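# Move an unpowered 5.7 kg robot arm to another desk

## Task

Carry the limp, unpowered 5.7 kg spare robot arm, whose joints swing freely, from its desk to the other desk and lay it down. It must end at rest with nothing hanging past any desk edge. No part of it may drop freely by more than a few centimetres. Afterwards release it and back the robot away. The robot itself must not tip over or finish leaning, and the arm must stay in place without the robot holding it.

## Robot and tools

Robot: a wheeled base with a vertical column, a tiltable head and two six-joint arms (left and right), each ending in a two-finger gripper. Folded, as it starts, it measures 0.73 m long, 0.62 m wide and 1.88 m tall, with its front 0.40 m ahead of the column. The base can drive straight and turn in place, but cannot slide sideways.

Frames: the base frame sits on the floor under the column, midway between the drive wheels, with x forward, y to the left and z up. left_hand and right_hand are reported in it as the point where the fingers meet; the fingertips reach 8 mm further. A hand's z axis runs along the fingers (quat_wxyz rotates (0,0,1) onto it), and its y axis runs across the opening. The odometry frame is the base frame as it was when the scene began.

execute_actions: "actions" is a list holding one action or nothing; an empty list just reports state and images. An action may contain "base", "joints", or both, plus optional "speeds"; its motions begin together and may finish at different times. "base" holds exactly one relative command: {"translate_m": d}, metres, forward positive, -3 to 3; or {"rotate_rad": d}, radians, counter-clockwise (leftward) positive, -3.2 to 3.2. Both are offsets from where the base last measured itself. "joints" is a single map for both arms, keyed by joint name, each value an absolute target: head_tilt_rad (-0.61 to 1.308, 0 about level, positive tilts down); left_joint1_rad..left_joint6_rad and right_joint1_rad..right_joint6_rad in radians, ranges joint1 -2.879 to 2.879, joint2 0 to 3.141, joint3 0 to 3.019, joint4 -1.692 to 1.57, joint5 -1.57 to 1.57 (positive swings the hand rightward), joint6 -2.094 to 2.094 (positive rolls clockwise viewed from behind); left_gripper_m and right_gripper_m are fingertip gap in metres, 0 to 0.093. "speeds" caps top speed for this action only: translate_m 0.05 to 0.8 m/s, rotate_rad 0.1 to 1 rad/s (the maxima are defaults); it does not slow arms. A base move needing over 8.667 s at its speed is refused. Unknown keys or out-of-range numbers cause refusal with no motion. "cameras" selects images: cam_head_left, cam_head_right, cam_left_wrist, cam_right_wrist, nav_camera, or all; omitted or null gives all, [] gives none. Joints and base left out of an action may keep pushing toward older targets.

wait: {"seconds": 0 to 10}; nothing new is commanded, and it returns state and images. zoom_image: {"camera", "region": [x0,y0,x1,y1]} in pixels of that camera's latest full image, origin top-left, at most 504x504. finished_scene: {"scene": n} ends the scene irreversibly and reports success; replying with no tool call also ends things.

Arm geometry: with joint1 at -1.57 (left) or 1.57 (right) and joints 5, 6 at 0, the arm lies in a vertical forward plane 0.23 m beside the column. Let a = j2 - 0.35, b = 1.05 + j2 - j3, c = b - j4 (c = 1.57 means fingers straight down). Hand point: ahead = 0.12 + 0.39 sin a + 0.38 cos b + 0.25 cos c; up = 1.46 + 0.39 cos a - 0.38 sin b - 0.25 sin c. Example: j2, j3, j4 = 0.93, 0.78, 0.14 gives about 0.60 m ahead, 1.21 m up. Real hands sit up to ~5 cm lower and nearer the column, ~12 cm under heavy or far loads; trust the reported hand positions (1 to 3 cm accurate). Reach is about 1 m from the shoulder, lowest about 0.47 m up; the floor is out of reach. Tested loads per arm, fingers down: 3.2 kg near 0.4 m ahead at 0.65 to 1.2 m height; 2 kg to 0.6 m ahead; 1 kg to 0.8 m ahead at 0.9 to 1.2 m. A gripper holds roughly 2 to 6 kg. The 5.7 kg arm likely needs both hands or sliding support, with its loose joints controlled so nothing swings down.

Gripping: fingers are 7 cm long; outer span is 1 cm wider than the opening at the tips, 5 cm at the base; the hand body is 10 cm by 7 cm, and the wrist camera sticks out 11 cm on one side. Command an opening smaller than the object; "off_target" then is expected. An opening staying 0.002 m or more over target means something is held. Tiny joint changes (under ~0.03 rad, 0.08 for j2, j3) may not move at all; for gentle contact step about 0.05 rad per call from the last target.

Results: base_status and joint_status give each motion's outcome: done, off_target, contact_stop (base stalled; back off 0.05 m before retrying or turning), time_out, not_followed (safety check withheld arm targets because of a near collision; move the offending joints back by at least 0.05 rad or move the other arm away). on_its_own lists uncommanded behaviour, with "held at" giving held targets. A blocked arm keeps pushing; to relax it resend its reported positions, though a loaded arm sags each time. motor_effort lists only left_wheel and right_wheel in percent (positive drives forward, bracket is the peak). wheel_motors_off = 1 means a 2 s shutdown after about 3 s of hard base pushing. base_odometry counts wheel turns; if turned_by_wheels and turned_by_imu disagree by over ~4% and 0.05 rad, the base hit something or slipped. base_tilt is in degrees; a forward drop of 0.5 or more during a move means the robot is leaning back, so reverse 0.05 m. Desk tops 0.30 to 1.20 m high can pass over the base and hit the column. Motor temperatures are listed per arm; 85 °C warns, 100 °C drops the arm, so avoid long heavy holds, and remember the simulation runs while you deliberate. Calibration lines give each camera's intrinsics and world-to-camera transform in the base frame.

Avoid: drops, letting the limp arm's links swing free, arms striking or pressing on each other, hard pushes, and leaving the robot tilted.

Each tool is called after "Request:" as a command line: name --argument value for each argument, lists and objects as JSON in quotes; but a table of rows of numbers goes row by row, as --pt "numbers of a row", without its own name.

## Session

Request:
execute_actions --actions '[]'

Scene clock: 0.00 s.
Motor temperatures (°C, as the motors report them): left_arm=[27 29 26 29 29 28] | right_arm=[28 28 27 28 31 28]
base_odometry: x=+0.000 y=+0.000 heading=+0.000 (m, m, rad; odometry frame)
turned_by_wheels: +0.000 (rad since the last result)
turned_by_imu: +0.000 (rad since the last result)
base_tilt: forward=+0.0 right=-0.4 (deg)
base_status: not commanded
joint_positions: head_tilt_rad=+0.878 left_joint1_rad=-1.540 left_joint2_rad=+0.885 left_joint3_rad=+0.396 left_joint4_rad=-0.908 left_joint5_rad=-0.047 left_joint6_rad=+0.057 left_gripper_m=+0.094 right_joint1_rad=+1.567 right_joint2_rad=+0.865 right_joint3_rad=+0.379 right_joint4_rad=-0.973 right_joint5_rad=+0.023 right_joint6_rad=+0.049 right_gripper_m=+0.094
joint_status: not commanded
wheel_motors_off: 0
motor_effort: left_wheel=+1 right_wheel=+0 (%)
left_hand: x=+0.1463 y=+0.2391 z=+1.2473 quat_wxyz=(+0.424, -0.023, -0.905, -0.018) (m; base frame)
right_hand: x=+0.1315 y=-0.2302 z=+1.2628 quat_wxyz=(+0.450, -0.018, -0.892, +0.023) (m; base frame)
pictures: cam_head_left, cam_head_right, cam_left_wrist, cam_right_wrist, nav_camera
camera_calibration (this result's frames):
cam_head_left: T_world_to_cam=[[-0.00711562, -0.999936, -0.00878004, 0.0424543], [-0.720384, 0.0112155, -0.693485, 1.10263], [0.693539, 0.00139042, -0.720417, 1.01278], [0, 0, 0, 1]] pos_world=[0.0922166, 0.0286768, 1.49465]
cam_head_right: T_world_to_cam=[[-0.0178629, -0.999825, -0.00556969, -0.0311989], [-0.714166, 0.0166576, -0.699778, 1.10652], [0.699749, -0.00852243, -0.714338, 0.998152], [0, 0, 0, 1]] pos_world=[0.0912246, -0.0411187, 1.48716]
cam_left_wrist: T_world_to_cam=[[-0.0632577, -0.997913, -0.0129318, 0.261447], [-0.0677539, -0.00863366, 0.997665, -1.23105], [-0.995695, 0.0639862, -0.0670664, 0.336624], [0, 0, 0, 1]] pos_world=[0.268305, 0.228734, 1.25413]
cam_right_wrist: T_world_to_cam=[[-0.0123886, -0.998374, 0.0556459, -0.296069], [-0.00157835, 0.0556697, 0.998448, -1.24735], [-0.999922, 0.0122815, -0.00226545, 0.258313], [0, 0, 0, 1]] pos_world=[0.252656, -0.229321, 1.26247]
Images, in order (width x height): cam_head_left 896x504, cam_head_right 896x504, cam_left_wrist 616x616, cam_right_wrist 616x616, nav_camera 896x504.

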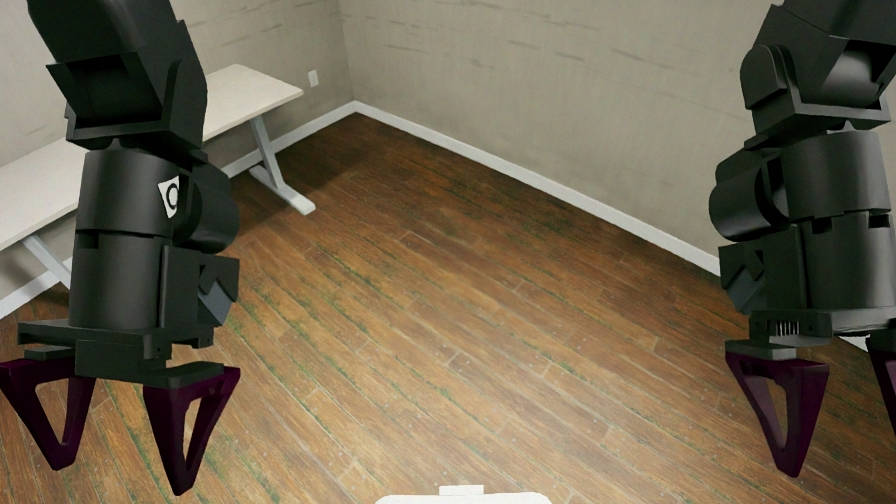

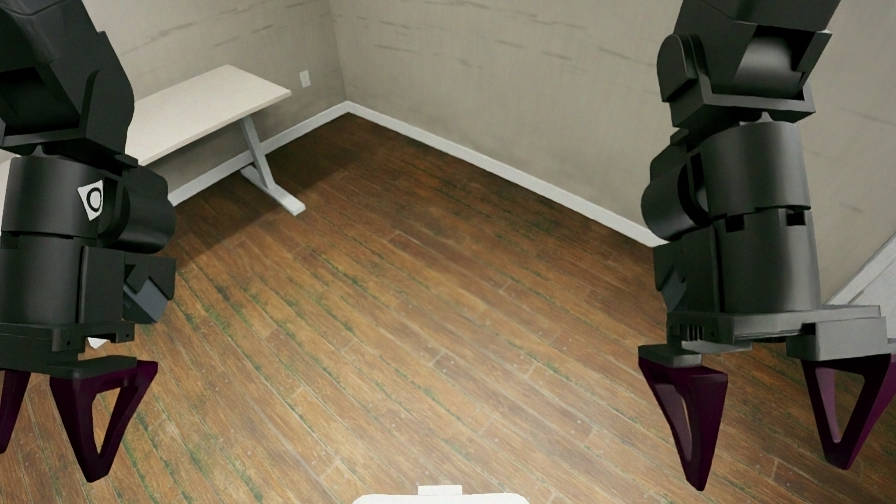

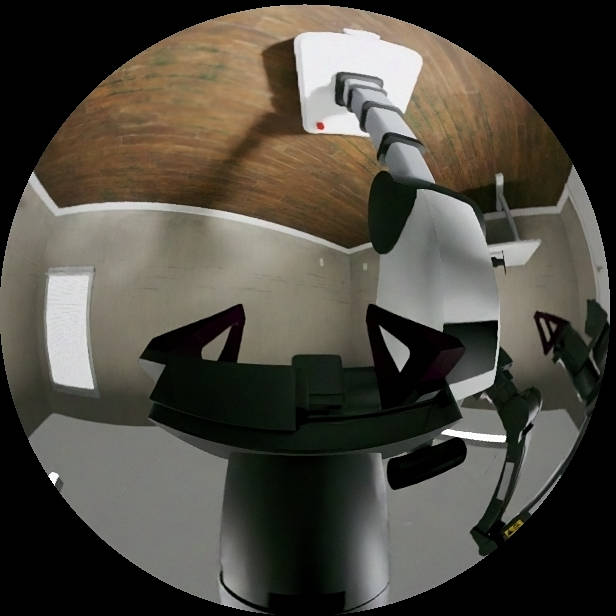

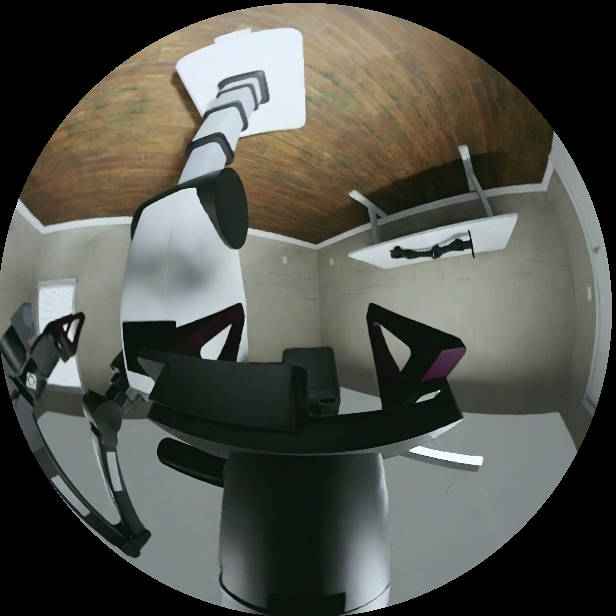

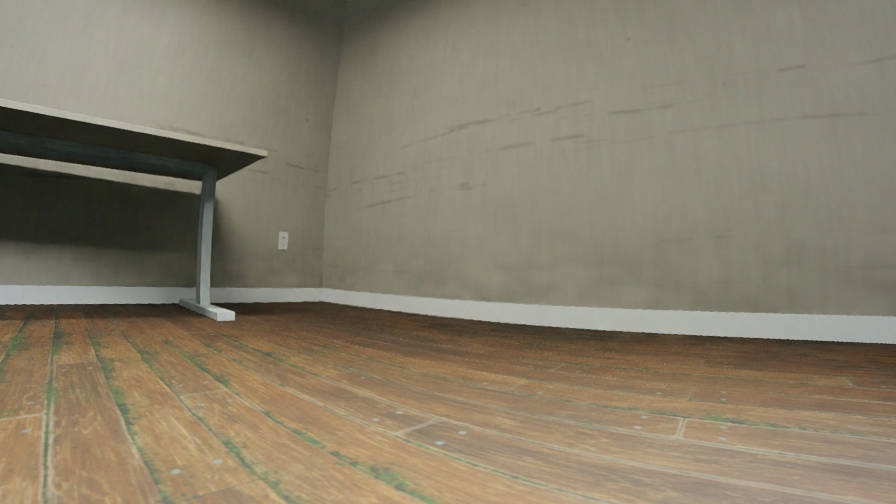

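Request:
execute_actions --actions '[{"base":{"rotate_rad":-2.25},"joints":{"head_tilt_rad":0.6,"left_joint1_rad":-1.57,"left_joint2_rad":1.63,"left_joint3_rad":0.91,"left_joint4_rad":0.2,"left_joint5_rad":0,"left_joint6_rad":1.57,"right_joint1_rad":1.57,"right_joint2_rad":1.63,"right_joint3_rad":0.91,"right_joint4_rad":0.2,"right_joint5_rad":0,"right_joint6_rad":-1.57}}]' --cameras '["cam_head_left","nav_camera"]'

Scene clock: 8.73 s.
Motor temperatures (°C, as the motors report them): left_arm=[27 29 26 29 29 28] | right_arm=[28 29 27 28 31 28]
base_odometry: x=+0.000 y=+0.000 heading=-2.250 (m, m, rad; odometry frame)
turned_by_wheels: -2.250 (rad since the last result)
turned_by_imu: -2.275 (rad since the last result)
base_tilt: forward=+0.0 right=-0.3 (deg)
base_status: done
joint_positions: head_tilt_rad=+0.617 left_joint1_rad=-1.564 left_joint2_rad=+1.637 left_joint3_rad=+0.911 left_joint4_rad=+0.189 left_joint5_rad=-0.003 left_joint6_rad=+1.563 left_gripper_m=+0.094 right_joint1_rad=+1.568 right_joint2_rad=+1.635 right_joint3_rad=+0.917 right_joint4_rad=+0.193 right_joint5_rad=+0.001 right_joint6_rad=-1.562 right_gripper_m=+0.094
joint_status: all done
wheel_motors_off: 0
motor_effort: left_wheel=+0(43) right_wheel=+0(29) (%)
left_hand: x=+0.4130 y=+0.2295 z=+0.9425 quat_wxyz=(+0.008, -0.703, -0.711, +0.002) (m; base frame)
right_hand: x=+0.4192 y=-0.2272 z=+0.9427 quat_wxyz=(+0.002, +0.704, -0.711, +0.000) (m; base frame)
pictures: cam_head_left, nav_camera
camera_calibration (this result's frames):
cam_head_left: T_world_to_cam=[[-0.0046111, -0.999936, -0.0103179, 0.0446973], [-0.517211, 0.0112155, -0.855784, 1.34241], [0.855845, 0.00139042, -0.51723, 0.691753], [0, 0, 0, 1]] pos_world=[0.102482, 0.0286768, 1.50707]
Images, in order (width x height): cam_head_left 896x504, nav_camera 896x504.

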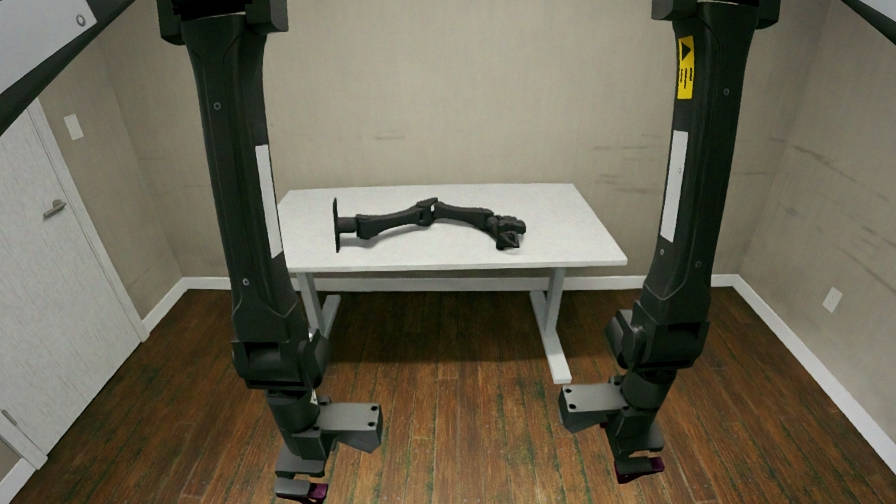

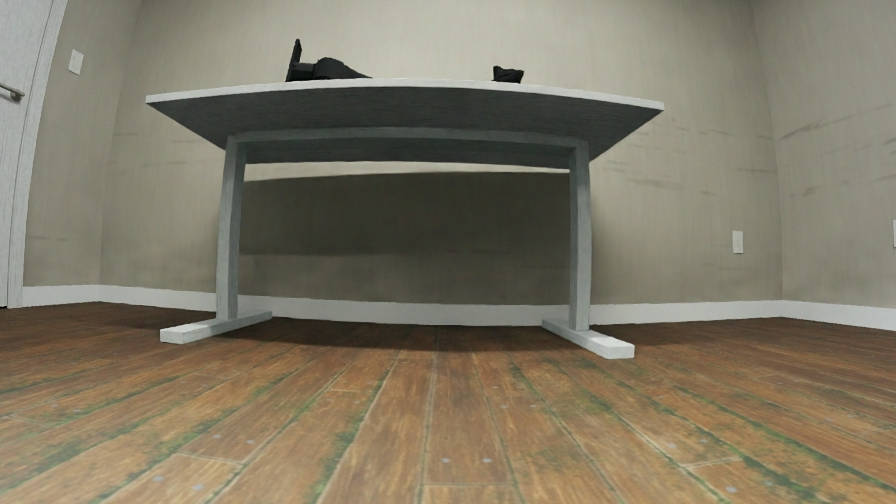

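Request:
execute_actions --actions '[{"base":{"rotate_rad":0.2}}]' --cameras '[]'

Request:
execute_actions --actions '[{"base":{"translate_m":0.62}}]' --cameras '[]'

Request:
execute_actions --actions '[{"base":{"rotate_rad":-0.2},"joints":{"head_tilt_rad":0.95}}]' --cameras '["cam_head_left","cam_head_right","nav_camera"]'

Scene clock: 23.47 s.
Motor temperatures (°C, as the motors report them): left_arm=[27 30 27 29 29 28] | right_arm=[28 30 27 28 30 28]
base_odometry: x=+0.000 y=+0.000 heading=-2.050 (m, m, rad; odometry frame)
turned_by_wheels: +0.200 (rad since the last result)
turned_by_imu: +0.203 (rad since the last result)
base_tilt: forward=+0.2 right=-0.4 (deg)
base_status: done
joint_positions: head_tilt_rad=+0.617 left_joint1_rad=-1.565 left_joint2_rad=+1.637 left_joint3_rad=+0.911 left_joint4_rad=+0.189 left_joint5_rad=-0.002 left_joint6_rad=+1.563 left_gripper_m=+0.094 right_joint1_rad=+1.569 right_joint2_rad=+1.635 right_joint3_rad=+0.917 right_joint4_rad=+0.193 right_joint5_rad=+0.001 right_joint6_rad=-1.562 right_gripper_m=+0.094
joint_status: not commanded
wheel_motors_off: 0
motor_effort: left_wheel=+0(21) right_wheel=+0(21) (%)
left_hand: x=+0.4130 y=+0.2287 z=+0.9425 quat_wxyz=(+0.008, -0.703, -0.711, +0.002) (m; base frame)
right_hand: x=+0.4192 y=-0.2265 z=+0.9427 quat_wxyz=(+0.001, +0.704, -0.710, +0.000) (m; base frame)
pictures: none
No camera images: the call's "cameras" was empty. Leave "cameras" out to get every camera's image.

Scene clock: 26.27 s.
Motor temperatures (°C, as the motors report them): left_arm=[27 30 27 29 29 28] | right_arm=[28 30 27 28 30 28]
base_odometry: x=-0.286 y=-0.550 heading=-2.050 (m, m, rad; odometry frame)
turned_by_wheels: +0.000 (rad since the last result)
turned_by_imu: -0.003 (rad since the last result)
base_tilt: forward=+0.2 right=-0.3 (deg)
base_status: done
joint_positions: head_tilt_rad=+0.617 left_joint1_rad=-1.565 left_joint2_rad=+1.635 left_joint3_rad=+0.912 left_joint4_rad=+0.189 left_joint5_rad=-0.002 left_joint6_rad=+1.563 left_gripper_m=+0.094 right_joint1_rad=+1.569 right_joint2_rad=+1.632 right_joint3_rad=+0.914 right_joint4_rad=+0.193 right_joint5_rad=+0.001 right_joint6_rad=-1.562 right_gripper_m=+0.094
joint_status: not commanded
wheel_motors_off: 0
motor_effort: left_wheel=+0(43) right_wheel=+1(52) (%)
left_hand: x=+0.4147 y=+0.2287 z=+0.9429 quat_wxyz=(+0.007, -0.703, -0.711, +0.001) (m; base frame)
right_hand: x=+0.4190 y=-0.2265 z=+0.9436 quat_wxyz=(+0.001, +0.704, -0.710, +0.000) (m; base frame)
pictures: none
No camera images: the call's "cameras" was empty. Leave "cameras" out to get every camera's image.

Scene clock: 27.57 s.
Motor temperatures (°C, as the motors report them): left_arm=[27 30 27 29 29 28] | right_arm=[28 30 27 28 30 28]
base_odometry: x=-0.286 y=-0.550 heading=-2.250 (m, m, rad; odometry frame)
turned_by_wheels: -0.199 (rad since the last result)
turned_by_imu: -0.199 (rad since the last result)
base_tilt: forward=+0.1 right=-0.5 (deg)
base_status: done
joint_positions: head_tilt_rad=+0.950 left_joint1_rad=-1.565 left_joint2_rad=+1.635 left_joint3_rad=+0.912 left_joint4_rad=+0.189 left_joint5_rad=-0.002 left_joint6_rad=+1.563 left_gripper_m=+0.094 right_joint1_rad=+1.569 right_joint2_rad=+1.632 right_joint3_rad=+0.914 right_joint4_rad=+0.193 right_joint5_rad=+0.001 right_joint6_rad=-1.562 right_gripper_m=+0.094
joint_status: all done
wheel_motors_off: 0
motor_effort: left_wheel=+0(32) right_wheel=-1(40) (%)
left_hand: x=+0.4147 y=+0.2285 z=+0.9429 quat_wxyz=(+0.007, -0.703, -0.711, +0.001) (m; base frame)
right_hand: x=+0.4190 y=-0.2265 z=+0.9436 quat_wxyz=(+0.001, +0.704, -0.710, +0.000) (m; base frame)
pictures: cam_head_left, cam_head_right, nav_camera
camera_calibration (this result's frames):
cam_head_left: T_world_to_cam=[[-0.00772897, -0.999936, -0.00824526, 0.0416614], [-0.768418, 0.0112155, -0.63985, 1.02243], [0.639902, 0.00139042, -0.768455, 1.08944], [0, 0, 0, 1]] pos_world=[0.0888441, 0.0286768, 1.49173]
cam_head_right: T_world_to_cam=[[-0.0182174, -0.999825, -0.00426987, -0.0331829], [-0.762669, 0.0166576, -0.646575, 1.02701], [0.646533, -0.00852243, -0.762839, 1.0755], [0, 0, 0, 1]] pos_world=[0.0873156, -0.0411187, 1.48433]
Images, in order (width x height): cam_head_left 896x504, cam_head_right 896x504, nav_camera 896x504.

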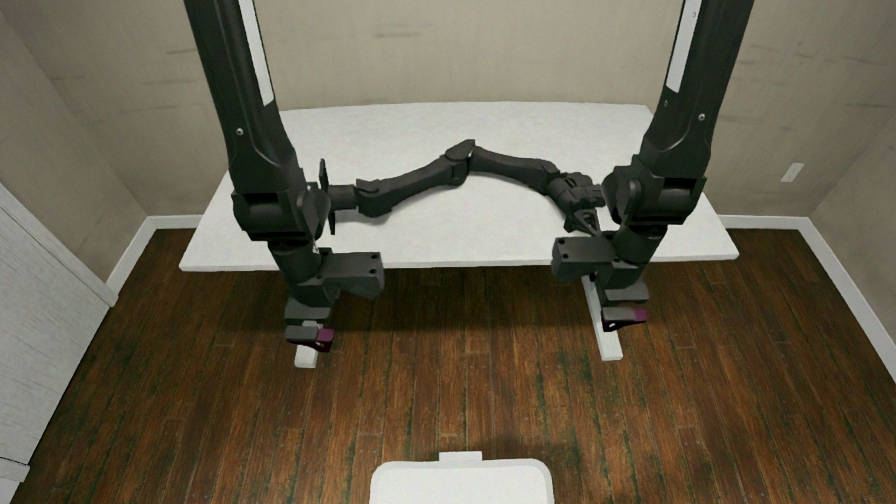

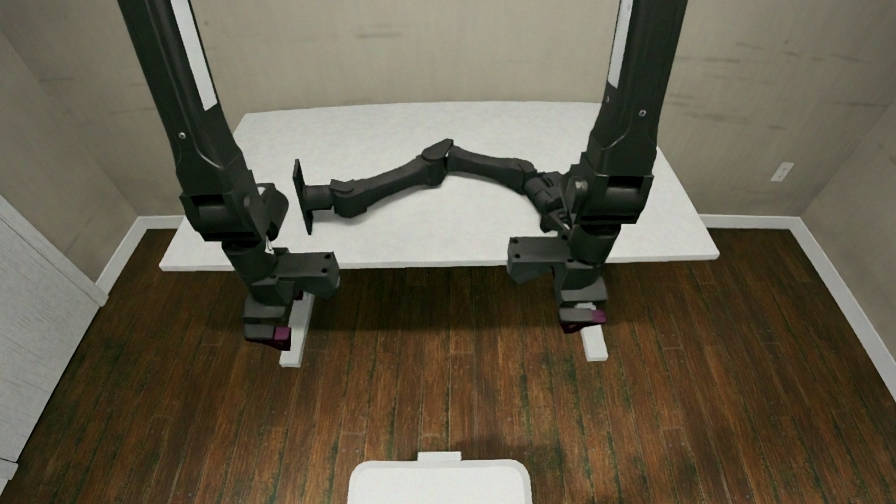

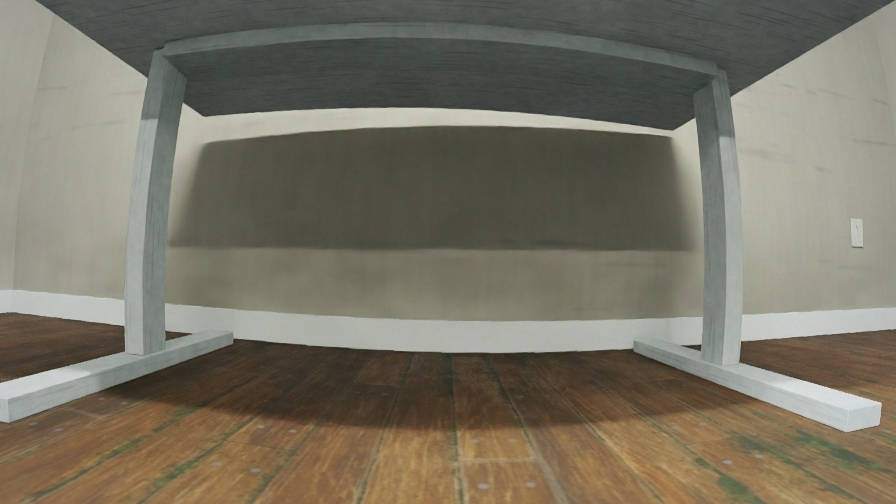

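Request:
execute_actions --actions '[{"base":{"translate_m":0.46},"speeds":{"translate_m":0.3},"joints":{"head_tilt_rad":1.1,"left_joint1_rad":-1.645,"left_joint6_rad":0.865,"right_joint1_rad":1.645,"right_joint6_rad":-1.16}}]' --cameras '["cam_head_left"]'

Request:
execute_actions --actions '[{"joints":{"left_joint2_rad":1.75,"left_joint3_rad":1.10,"left_joint4_rad":0.15,"right_joint2_rad":1.75,"right_joint3_rad":1.29,"right_joint4_rad":-0.06}}]' --cameras '["cam_head_left","cam_head_right","cam_left_wrist","cam_right_wrist"]'

Scene clock: 49.57 s.
Motor temperatures (°C, as the motors report them): left_arm=[27 31 27 29 29 28] | right_arm=[28 31 27 28 30 28]
base_odometry: x=-0.575 y=-0.908 heading=-2.250 (m, m, rad; odometry frame)
turned_by_wheels: +0.000 (rad since the last result)
turned_by_imu: -0.002 (rad since the last result)
base_tilt: forward=+0.1 right=-0.3 (deg)
base_status: done
joint_positions: head_tilt_rad=+1.099 left_joint1_rad=-1.654 left_joint2_rad=+1.634 left_joint3_rad=+0.911 left_joint4_rad=+0.189 left_joint5_rad=+0.000 left_joint6_rad=+0.872 left_gripper_m=+0.094 right_joint1_rad=+1.651 right_joint2_rad=+1.631 right_joint3_rad=+0.912 right_joint4_rad=+0.193 right_joint5_rad=-0.001 right_joint6_rad=-1.167 right_gripper_m=+0.094
joint_status: all done
wheel_motors_off: 0
motor_effort: left_wheel=+0(44) right_wheel=+0(49) (%)
left_hand: x=+0.4138 y=+0.1741 z=+0.9451 quat_wxyz=(-0.010, -0.441, -0.897, +0.034) (m; base frame)
right_hand: x=+0.4174 y=-0.1763 z=+0.9458 quat_wxyz=(-0.018, +0.567, -0.823, -0.030) (m; base frame)
pictures: cam_head_left
camera_calibration (this result's frames):
cam_head_left: T_world_to_cam=[[-0.00886828, -0.999936, -0.00700533, 0.0398089], [-0.854959, 0.0112155, -0.518574, 0.839994], [0.518619, 0.00139042, -0.855004, 1.22879], [0, 0, 0, 1]] pos_world=[0.081241, 0.0286768, 1.4865]
Images, in order (width x height): cam_head_left 896x504.

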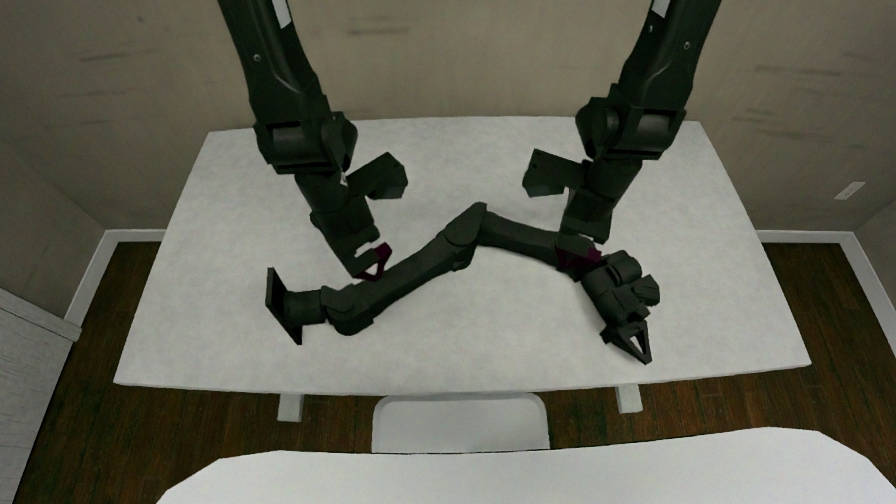

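Scene clock: 50.77 s.
Motor temperatures (°C, as the motors report them): left_arm=[27 31 27 29 29 28] | right_arm=[28 31 27 28 30 28]
base_odometry: x=-0.575 y=-0.908 heading=-2.250 (m, m, rad; odometry frame)
turned_by_wheels: +0.000 (rad since the last result)
turned_by_imu: +0.000 (rad since the last result)
base_tilt: forward=+0.0 right=-0.5 (deg)
base_status: not commanded
joint_positions: head_tilt_rad=+1.099 left_joint1_rad=-1.654 left_joint2_rad=+1.751 left_joint3_rad=+1.098 left_joint4_rad=+0.162 left_joint5_rad=+0.000 left_joint6_rad=+0.872 left_gripper_m=+0.094 right_joint1_rad=+1.651 right_joint2_rad=+1.742 right_joint3_rad=+1.297 right_joint4_rad=-0.051 right_joint5_rad=-0.001 right_joint6_rad=-1.167 right_gripper_m=+0.094
joint_status: all done
wheel_motors_off: 0
motor_effort: left_wheel=+0(1) right_wheel=+1(1) (%)
left_hand: x=+0.4608 y=+0.1687 z=+0.8973 quat_wxyz=(-0.030, -0.440, -0.897, +0.026) (m; base frame)
right_hand: x=+0.5383 y=-0.1682 z=+0.8987 quat_wxyz=(-0.031, +0.567, -0.823, -0.022) (m; base frame)
pictures: cam_head_left, cam_head_right, cam_left_wrist, cam_right_wrist
camera_calibration (this result's frames):
cam_head_left: T_world_to_cam=[[-0.00886828, -0.999936, -0.00700533, 0.0398089], [-0.854959, 0.0112155, -0.518574, 0.839994], [0.518619, 0.00139042, -0.855004, 1.22879], [0, 0, 0, 1]] pos_world=[0.081241, 0.0286768, 1.4865]
cam_head_right: T_world_to_cam=[[-0.0186496, -0.999825, -0.00151567, -0.0374028], [-0.850273, 0.0166576, -0.526078, 0.845824], [0.526011, -0.00852243, -0.850435, 1.21643], [0, 0, 0, 1]] pos_world=[0.0786301, -0.0411187, 1.47941]
cam_left_wrist: T_world_to_cam=[[-0.7932, -0.608787, 0.0145685, 0.452587], [-0.512528, 0.68032, 0.523908, -0.347268], [-0.32886, 0.408097, -0.85165, 0.969483], [0, 0, 0, 1]] pos_world=[0.499831, 0.116139, 1.001]
cam_right_wrist: T_world_to_cam=[[0.934537, -0.355863, -0.00152101, -0.559148], [-0.300963, -0.792629, 0.530246, -0.447306], [-0.1899, -0.495077, -0.847842, 0.902043], [0, 0, 0, 1]] pos_world=[0.55922, -0.106948, 1.00112]
Images, in order (width x height): cam_head_left 896x504, cam_head_right 896x504, cam_left_wrist 616x616, cam_right_wrist 616x616.

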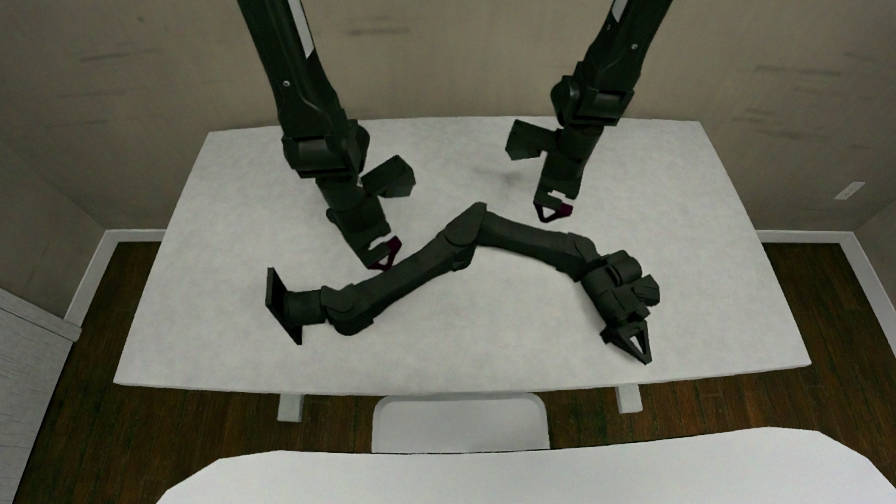

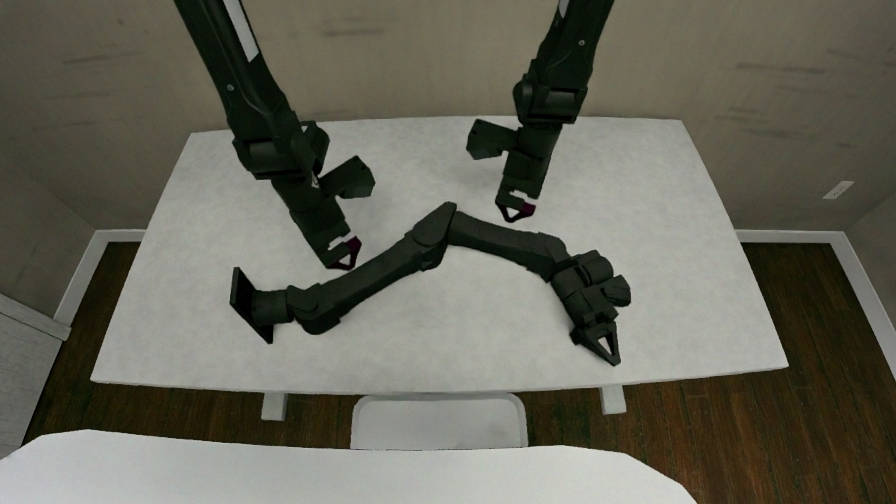

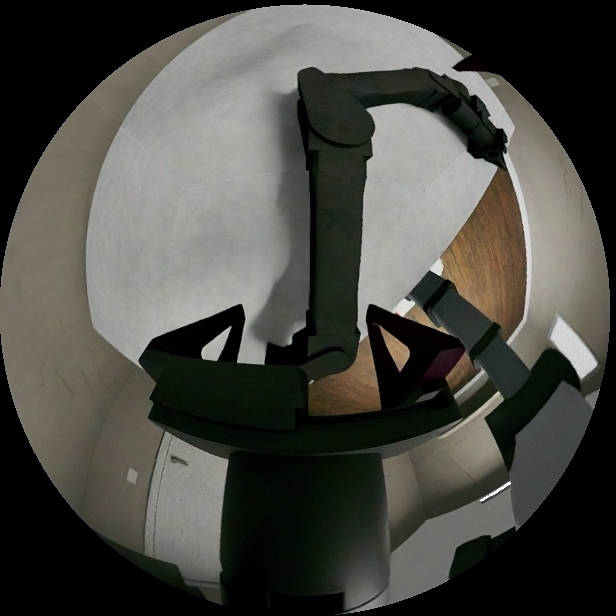

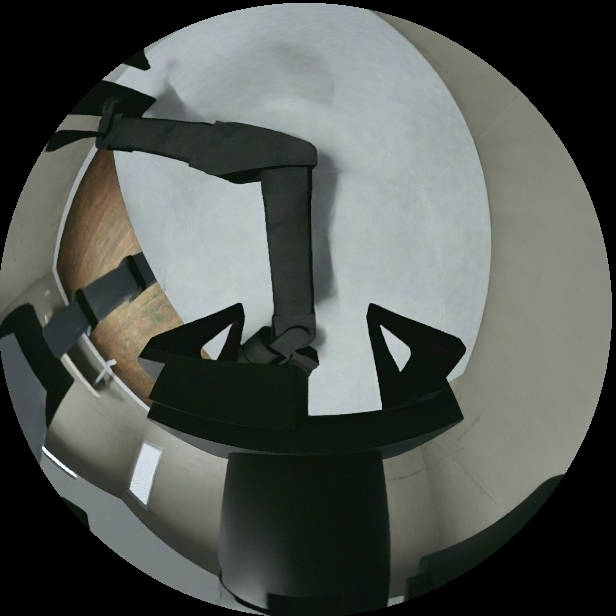

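Request:
execute_actions --actions '[{"joints":{"left_joint2_rad":1.89,"left_joint3_rad":1.14,"left_joint4_rad":0.25,"right_joint2_rad":1.89,"right_joint3_rad":1.36,"right_joint4_rad":0.01}}]' --cameras '["cam_head_left","cam_left_wrist","cam_right_wrist"]'

Scene clock: 61.00 s.
Motor temperatures (°C, as the motors report them): left_arm=[27 31 26 29 29 28] | right_arm=[28 32 27 28 30 28]
base_odometry: x=-0.575 y=-0.908 heading=-2.250 (m, m, rad; odometry frame)
turned_by_wheels: +0.000 (rad since the last result)
turned_by_imu: +0.000 (rad since the last result)
base_tilt: forward=+0.2 right=-0.4 (deg)
base_status: not commanded
joint_positions: head_tilt_rad=+1.099 left_joint1_rad=-1.654 left_joint2_rad=+1.900 left_joint3_rad=+1.141 left_joint4_rad=+0.243 left_joint5_rad=+0.000 left_joint6_rad=+0.871 left_gripper_m=+0.094 right_joint1_rad=+1.651 right_joint2_rad=+1.901 right_joint3_rad=+1.356 right_joint4_rad=+0.006 right_joint5_rad=-0.001 right_joint6_rad=-1.167 right_gripper_m=+0.094
joint_status: all done
wheel_motors_off: 0
motor_effort: left_wheel=-1(1) right_wheel=+1(2) (%)
left_hand: x=+0.4202 y=+0.1668 z=+0.8476 quat_wxyz=(-0.019, -0.440, -0.897, +0.031) (m; base frame)
right_hand: x=+0.4951 y=-0.1656 z=+0.8365 quat_wxyz=(-0.013, +0.567, -0.823, -0.033) (m; base frame)
pictures: cam_head_left, cam_left_wrist, cam_right_wrist
camera_calibration (this result's frames):
cam_head_left: T_world_to_cam=[[-0.00886828, -0.999936, -0.00700533, 0.0398089], [-0.854959, 0.0112155, -0.518574, 0.839994], [0.518619, 0.00139042, -0.855004, 1.22879], [0, 0, 0, 1]] pos_world=[0.081241, 0.0286768, 1.4865]
cam_left_wrist: T_world_to_cam=[[-0.793453, -0.607705, 0.0335761, 0.403781], [-0.498454, 0.680485, 0.537107, -0.357886], [-0.34925, 0.409433, -0.842846, 0.915471], [0, 0, 0, 1]] pos_world=[0.46172, 0.114091, 0.950267]
cam_right_wrist: T_world_to_cam=[[0.93454, -0.353437, -0.0414462, -0.484155], [-0.275569, -0.792454, 0.544131, -0.449425], [-0.22516, -0.49709, -0.837976, 0.851254], [0, 0, 0, 1]] pos_world=[0.520282, -0.104116, 0.93781]
Images, in order (width x height): cam_head_left 896x504, cam_left_wrist 616x616, cam_right_wrist 616x616.

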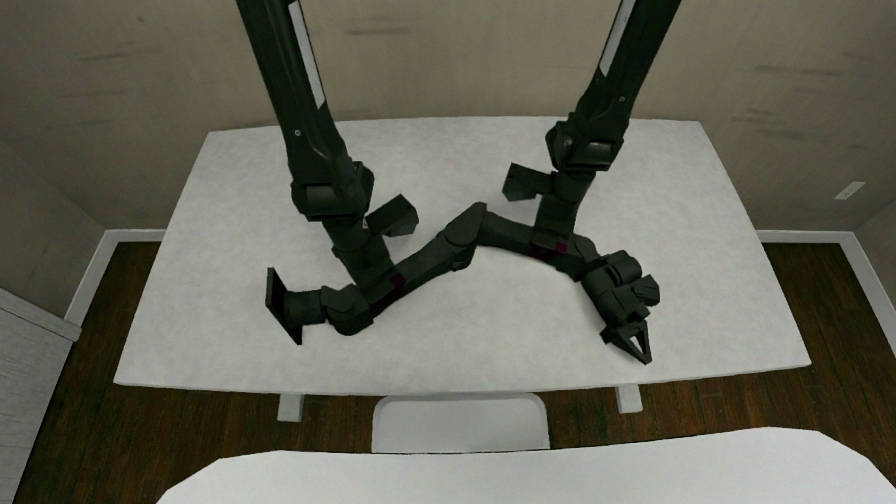

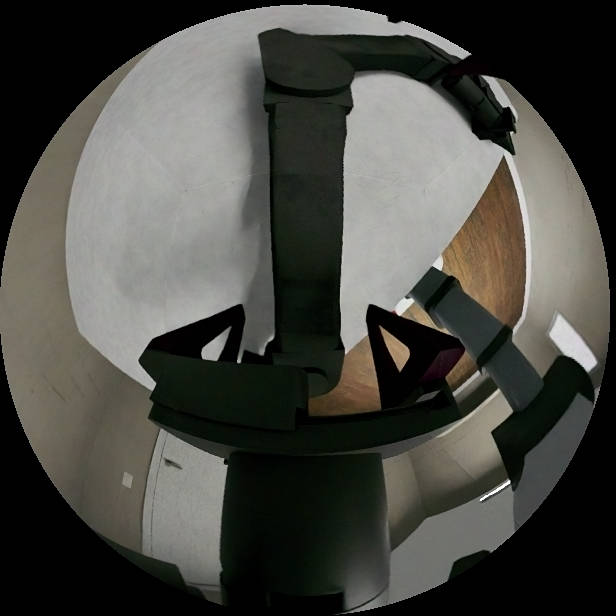

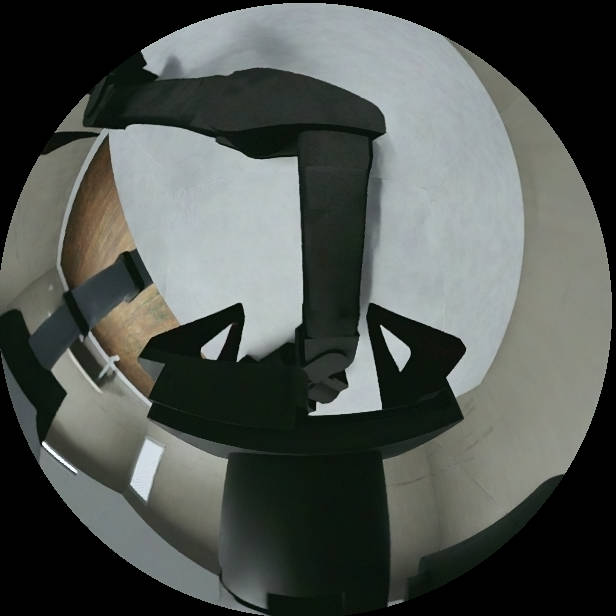

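Request:
execute_actions --actions '[{"joints":{"left_joint2_rad":1.98,"left_joint3_rad":1.23,"right_joint2_rad":1.93,"right_joint3_rad":1.46,"right_joint4_rad":-0.05}}]' --cameras '["cam_head_left","cam_left_wrist","cam_right_wrist"]'

Scene clock: 64.83 s.
Motor temperatures (°C, as the motors report them): left_arm=[27 31 27 29 29 28] | right_arm=[28 32 27 28 30 28]
base_odometry: x=-0.575 y=-0.908 heading=-2.250 (m, m, rad; odometry frame)
turned_by_wheels: +0.000 (rad since the last result)
turned_by_imu: +0.000 (rad since the last result)
base_tilt: forward=+0.0 right=-0.4 (deg)
base_status: not commanded
joint_positions: head_tilt_rad=+1.099 left_joint1_rad=-1.654 left_joint2_rad=+1.970 left_joint3_rad=+1.232 left_joint4_rad=+0.243 left_joint5_rad=+0.000 left_joint6_rad=+0.871 left_gripper_m=+0.094 right_joint1_rad=+1.651 right_joint2_rad=+1.927 right_joint3_rad=+1.461 right_joint4_rad=-0.041 right_joint5_rad=-0.001 right_joint6_rad=-1.167 right_gripper_m=+0.094
joint_status: all done
wheel_motors_off: 0
motor_effort: left_wheel=-1(1) right_wheel=+1(1) (%)
left_hand: x=+0.4326 y=+0.1642 z=+0.8191 quat_wxyz=(-0.028, -0.440, -0.897, +0.027) (m; base frame)
right_hand: x=+0.5333 y=-0.1634 z=+0.8271 quat_wxyz=(-0.026, +0.567, -0.823, -0.025) (m; base frame)
pictures: cam_head_left, cam_left_wrist, cam_right_wrist
camera_calibration (this result's frames):
cam_head_left: T_world_to_cam=[[-0.00886828, -0.999936, -0.00700534, 0.0398089], [-0.854959, 0.0112155, -0.518574, 0.839994], [0.518619, 0.00139042, -0.855004, 1.22879], [0, 0, 0, 1]] pos_world=[0.0812411, 0.0286768, 1.4865]
cam_left_wrist: T_world_to_cam=[[-0.793073, -0.608874, 0.0175164, 0.426232], [-0.510591, 0.680188, 0.525967, -0.320237], [-0.332162, 0.408186, -0.850325, 0.895819], [0, 0, 0, 1]] pos_world=[0.47208, 0.111681, 0.922705]
cam_right_wrist: T_world_to_cam=[[0.934606, -0.35548, -0.0120473, -0.544113], [-0.29455, -0.792512, 0.534008, -0.413597], [-0.199376, -0.495538, -0.845394, 0.84572], [0, 0, 0, 1]] pos_world=[0.555323, -0.102115, 0.929276]
Images, in order (width x height): cam_head_left 896x504, cam_left_wrist 616x616, cam_right_wrist 616x616.

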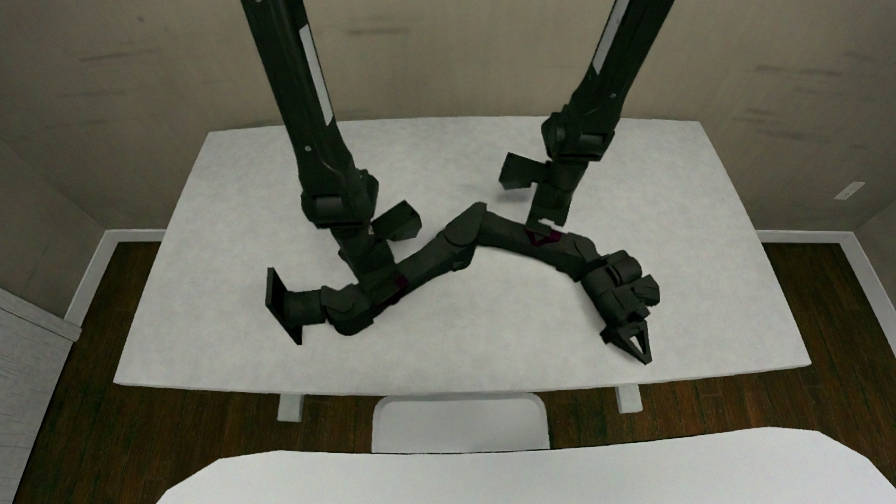

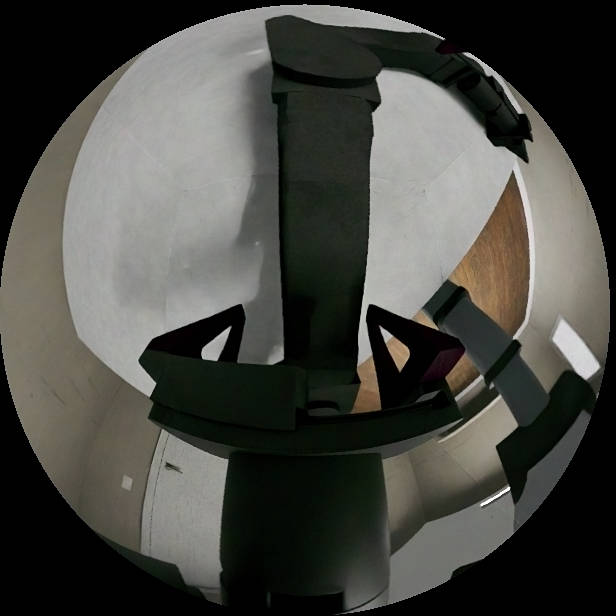

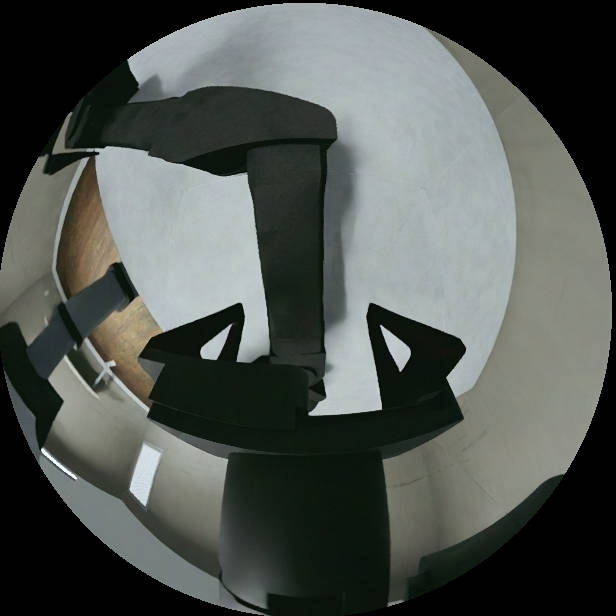

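Request:
execute_actions --actions '[{"joints":{"left_joint3_rad":1.18,"left_joint4_rad":0.28,"right_joint3_rad":1.40,"right_joint4_rad":0.0}}]' --cameras '["cam_left_wrist","cam_right_wrist"]'

Scene clock: 69.13 s.
Motor temperatures (°C, as the motors report them): left_arm=[27 31 27 29 29 28] | right_arm=[28 32 27 28 30 28]
base_odometry: x=-0.575 y=-0.908 heading=-2.250 (m, m, rad; odometry frame)
turned_by_wheels: +0.000 (rad since the last result)
turned_by_imu: +0.000 (rad since the last result)
base_tilt: forward=+0.2 right=-0.3 (deg)
base_status: not commanded
joint_positions: head_tilt_rad=+1.099 left_joint1_rad=-1.654 left_joint2_rad=+1.970 left_joint3_rad=+1.189 left_joint4_rad=+0.268 left_joint5_rad=+0.000 left_joint6_rad=+0.871 left_gripper_m=+0.094 right_joint1_rad=+1.651 right_joint2_rad=+1.930 right_joint3_rad=+1.398 right_joint4_rad=-0.009 right_joint5_rad=-0.001 right_joint6_rad=-1.167 right_gripper_m=+0.094
joint_status: all done
wheel_motors_off: 0
motor_effort: left_wheel=+0(1) right_wheel=+1(1) (%)
left_hand: x=+0.4128 y=+0.1653 z=+0.8228 quat_wxyz=(-0.020, -0.440, -0.897, +0.030) (m; base frame)
right_hand: x=+0.4999 y=-0.1646 z=+0.8254 quat_wxyz=(-0.012, +0.567, -0.823, -0.034) (m; base frame)
pictures: cam_left_wrist, cam_right_wrist
camera_calibration (this result's frames):
cam_left_wrist: T_world_to_cam=[[-0.793404, -0.607938, 0.0303635, 0.400512], [-0.5009, 0.680428, 0.534899, -0.34441], [-0.345845, 0.409182, -0.84437, 0.892479], [0, 0, 0, 1]] pos_world=[0.453912, 0.112646, 0.925646]
cam_right_wrist: T_world_to_cam=[[0.93452, -0.353364, -0.042496, -0.487879], [-0.274885, -0.792451, 0.544481, -0.441957], [-0.226076, -0.497147, -0.837696, 0.843776], [0, 0, 0, 1]] pos_world=[0.525203, -0.103148, 0.926732]
Images, in order (width x height): cam_left_wrist 616x616, cam_right_wrist 616x616.

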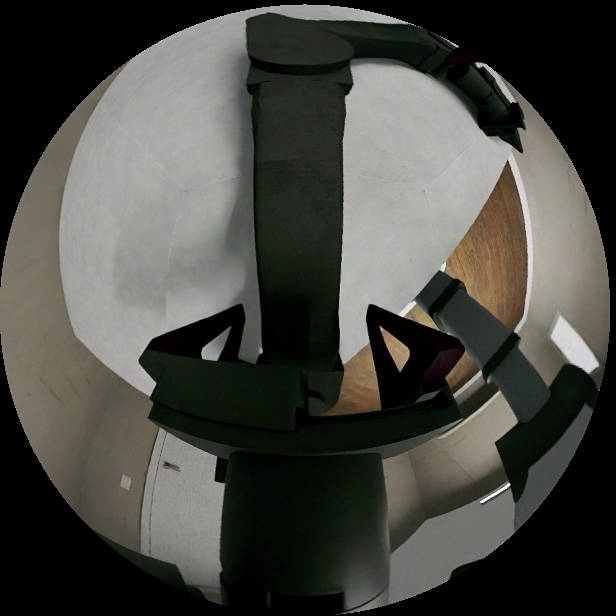

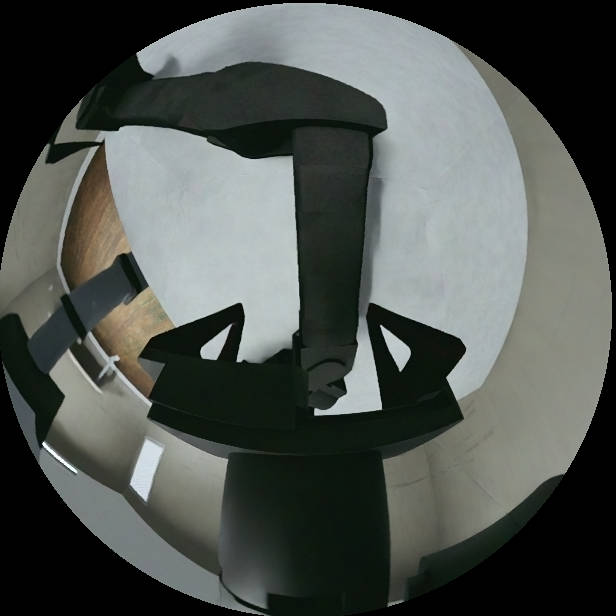

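Request:
execute_actions --actions '[{"joints":{"left_joint2_rad":2.05,"left_joint3_rad":1.26,"right_joint2_rad":2.0,"right_joint3_rad":1.495,"right_joint4_rad":-0.02}}]' --cameras '["cam_head_left","cam_left_wrist","cam_right_wrist"]'

Scene clock: 72.33 s.
Motor temperatures (°C, as the motors report them): left_arm=[27 31 27 29 29 28] | right_arm=[28 32 27 28 30 28]
base_odometry: x=-0.575 y=-0.908 heading=-2.250 (m, m, rad; odometry frame)
turned_by_wheels: +0.000 (rad since the last result)
turned_by_imu: +0.000 (rad since the last result)
base_tilt: forward=+0.2 right=-0.3 (deg)
base_status: not commanded
joint_positions: head_tilt_rad=+1.099 left_joint1_rad=-1.654 left_joint2_rad=+2.044 left_joint3_rad=+1.259 left_joint4_rad=+0.268 left_joint5_rad=+0.000 left_joint6_rad=+0.871 left_gripper_m=+0.094 right_joint1_rad=+1.651 right_joint2_rad=+1.995 right_joint3_rad=+1.494 right_joint4_rad=-0.014 right_joint5_rad=-0.001 right_joint6_rad=-1.167 right_gripper_m=+0.094
joint_status: all done
wheel_motors_off: 0
motor_effort: left_wheel=+0(1) right_wheel=+1(2) (%)
left_hand: x=+0.4069 y=+0.1635 z=+0.7947 quat_wxyz=(-0.018, -0.440, -0.897, +0.031) (m; base frame)
right_hand: x=+0.5168 y=-0.1622 z=+0.8005 quat_wxyz=(-0.023, +0.567, -0.823, -0.027) (m; base frame)
pictures: cam_head_left, cam_left_wrist, cam_right_wrist
camera_calibration (this result's frames):
cam_head_left: T_world_to_cam=[[-0.00886828, -0.999936, -0.00700533, 0.0398089], [-0.854959, 0.0112155, -0.518574, 0.839994], [0.518619, 0.00139042, -0.855004, 1.22879], [0, 0, 0, 1]] pos_world=[0.081241, 0.0286768, 1.4865]
cam_left_wrist: T_world_to_cam=[[-0.793464, -0.607641, 0.0344523, 0.392323], [-0.497786, 0.6805, 0.537707, -0.334663], [-0.350178, 0.409501, -0.842428, 0.867625], [0, 0, 0, 1]] pos_world=[0.448527, 0.110837, 0.897346]
cam_right_wrist: T_world_to_cam=[[0.934676, -0.35499, -0.0190467, -0.522982], [-0.29006, -0.792504, 0.536473, -0.407583], [-0.205537, -0.495904, -0.843703, 0.822303], [0, 0, 0, 1]] pos_world=[0.539608, -0.100881, 0.902475]
Images, in order (width x height): cam_head_left 896x504, cam_left_wrist 616x616, cam_right_wrist 616x616.

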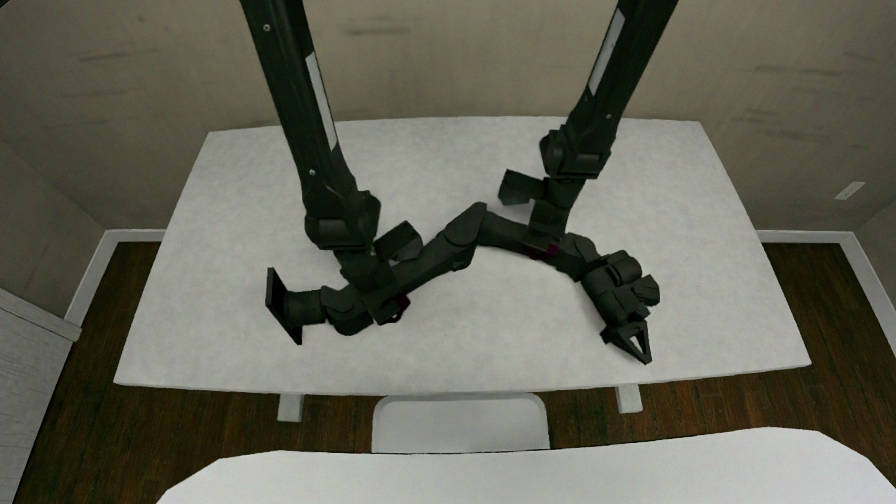

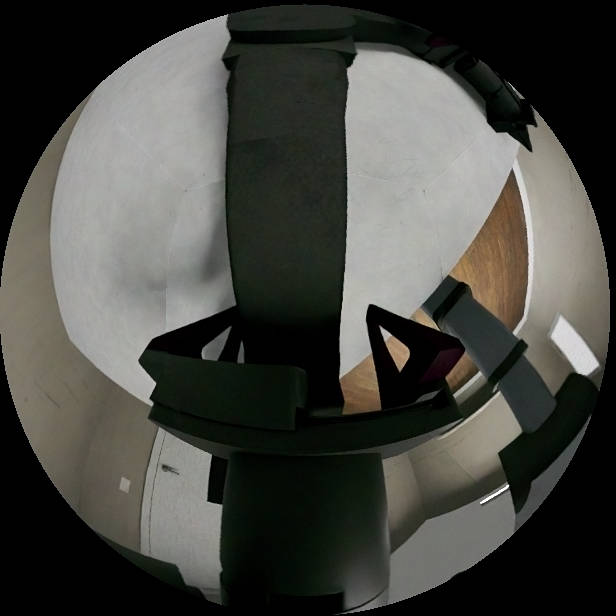

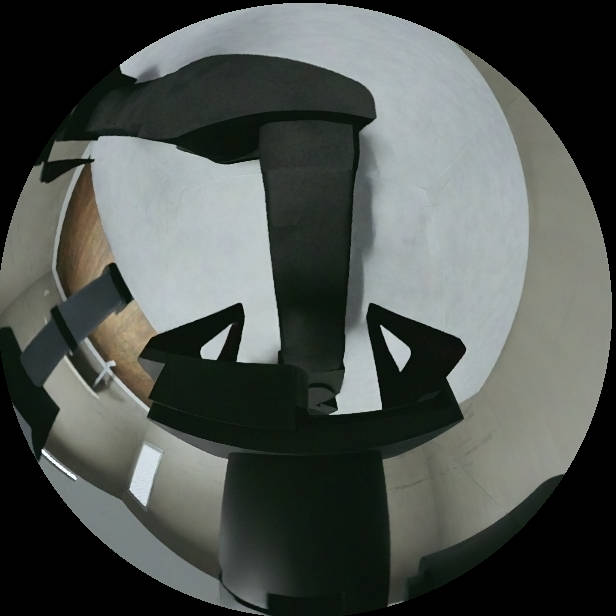

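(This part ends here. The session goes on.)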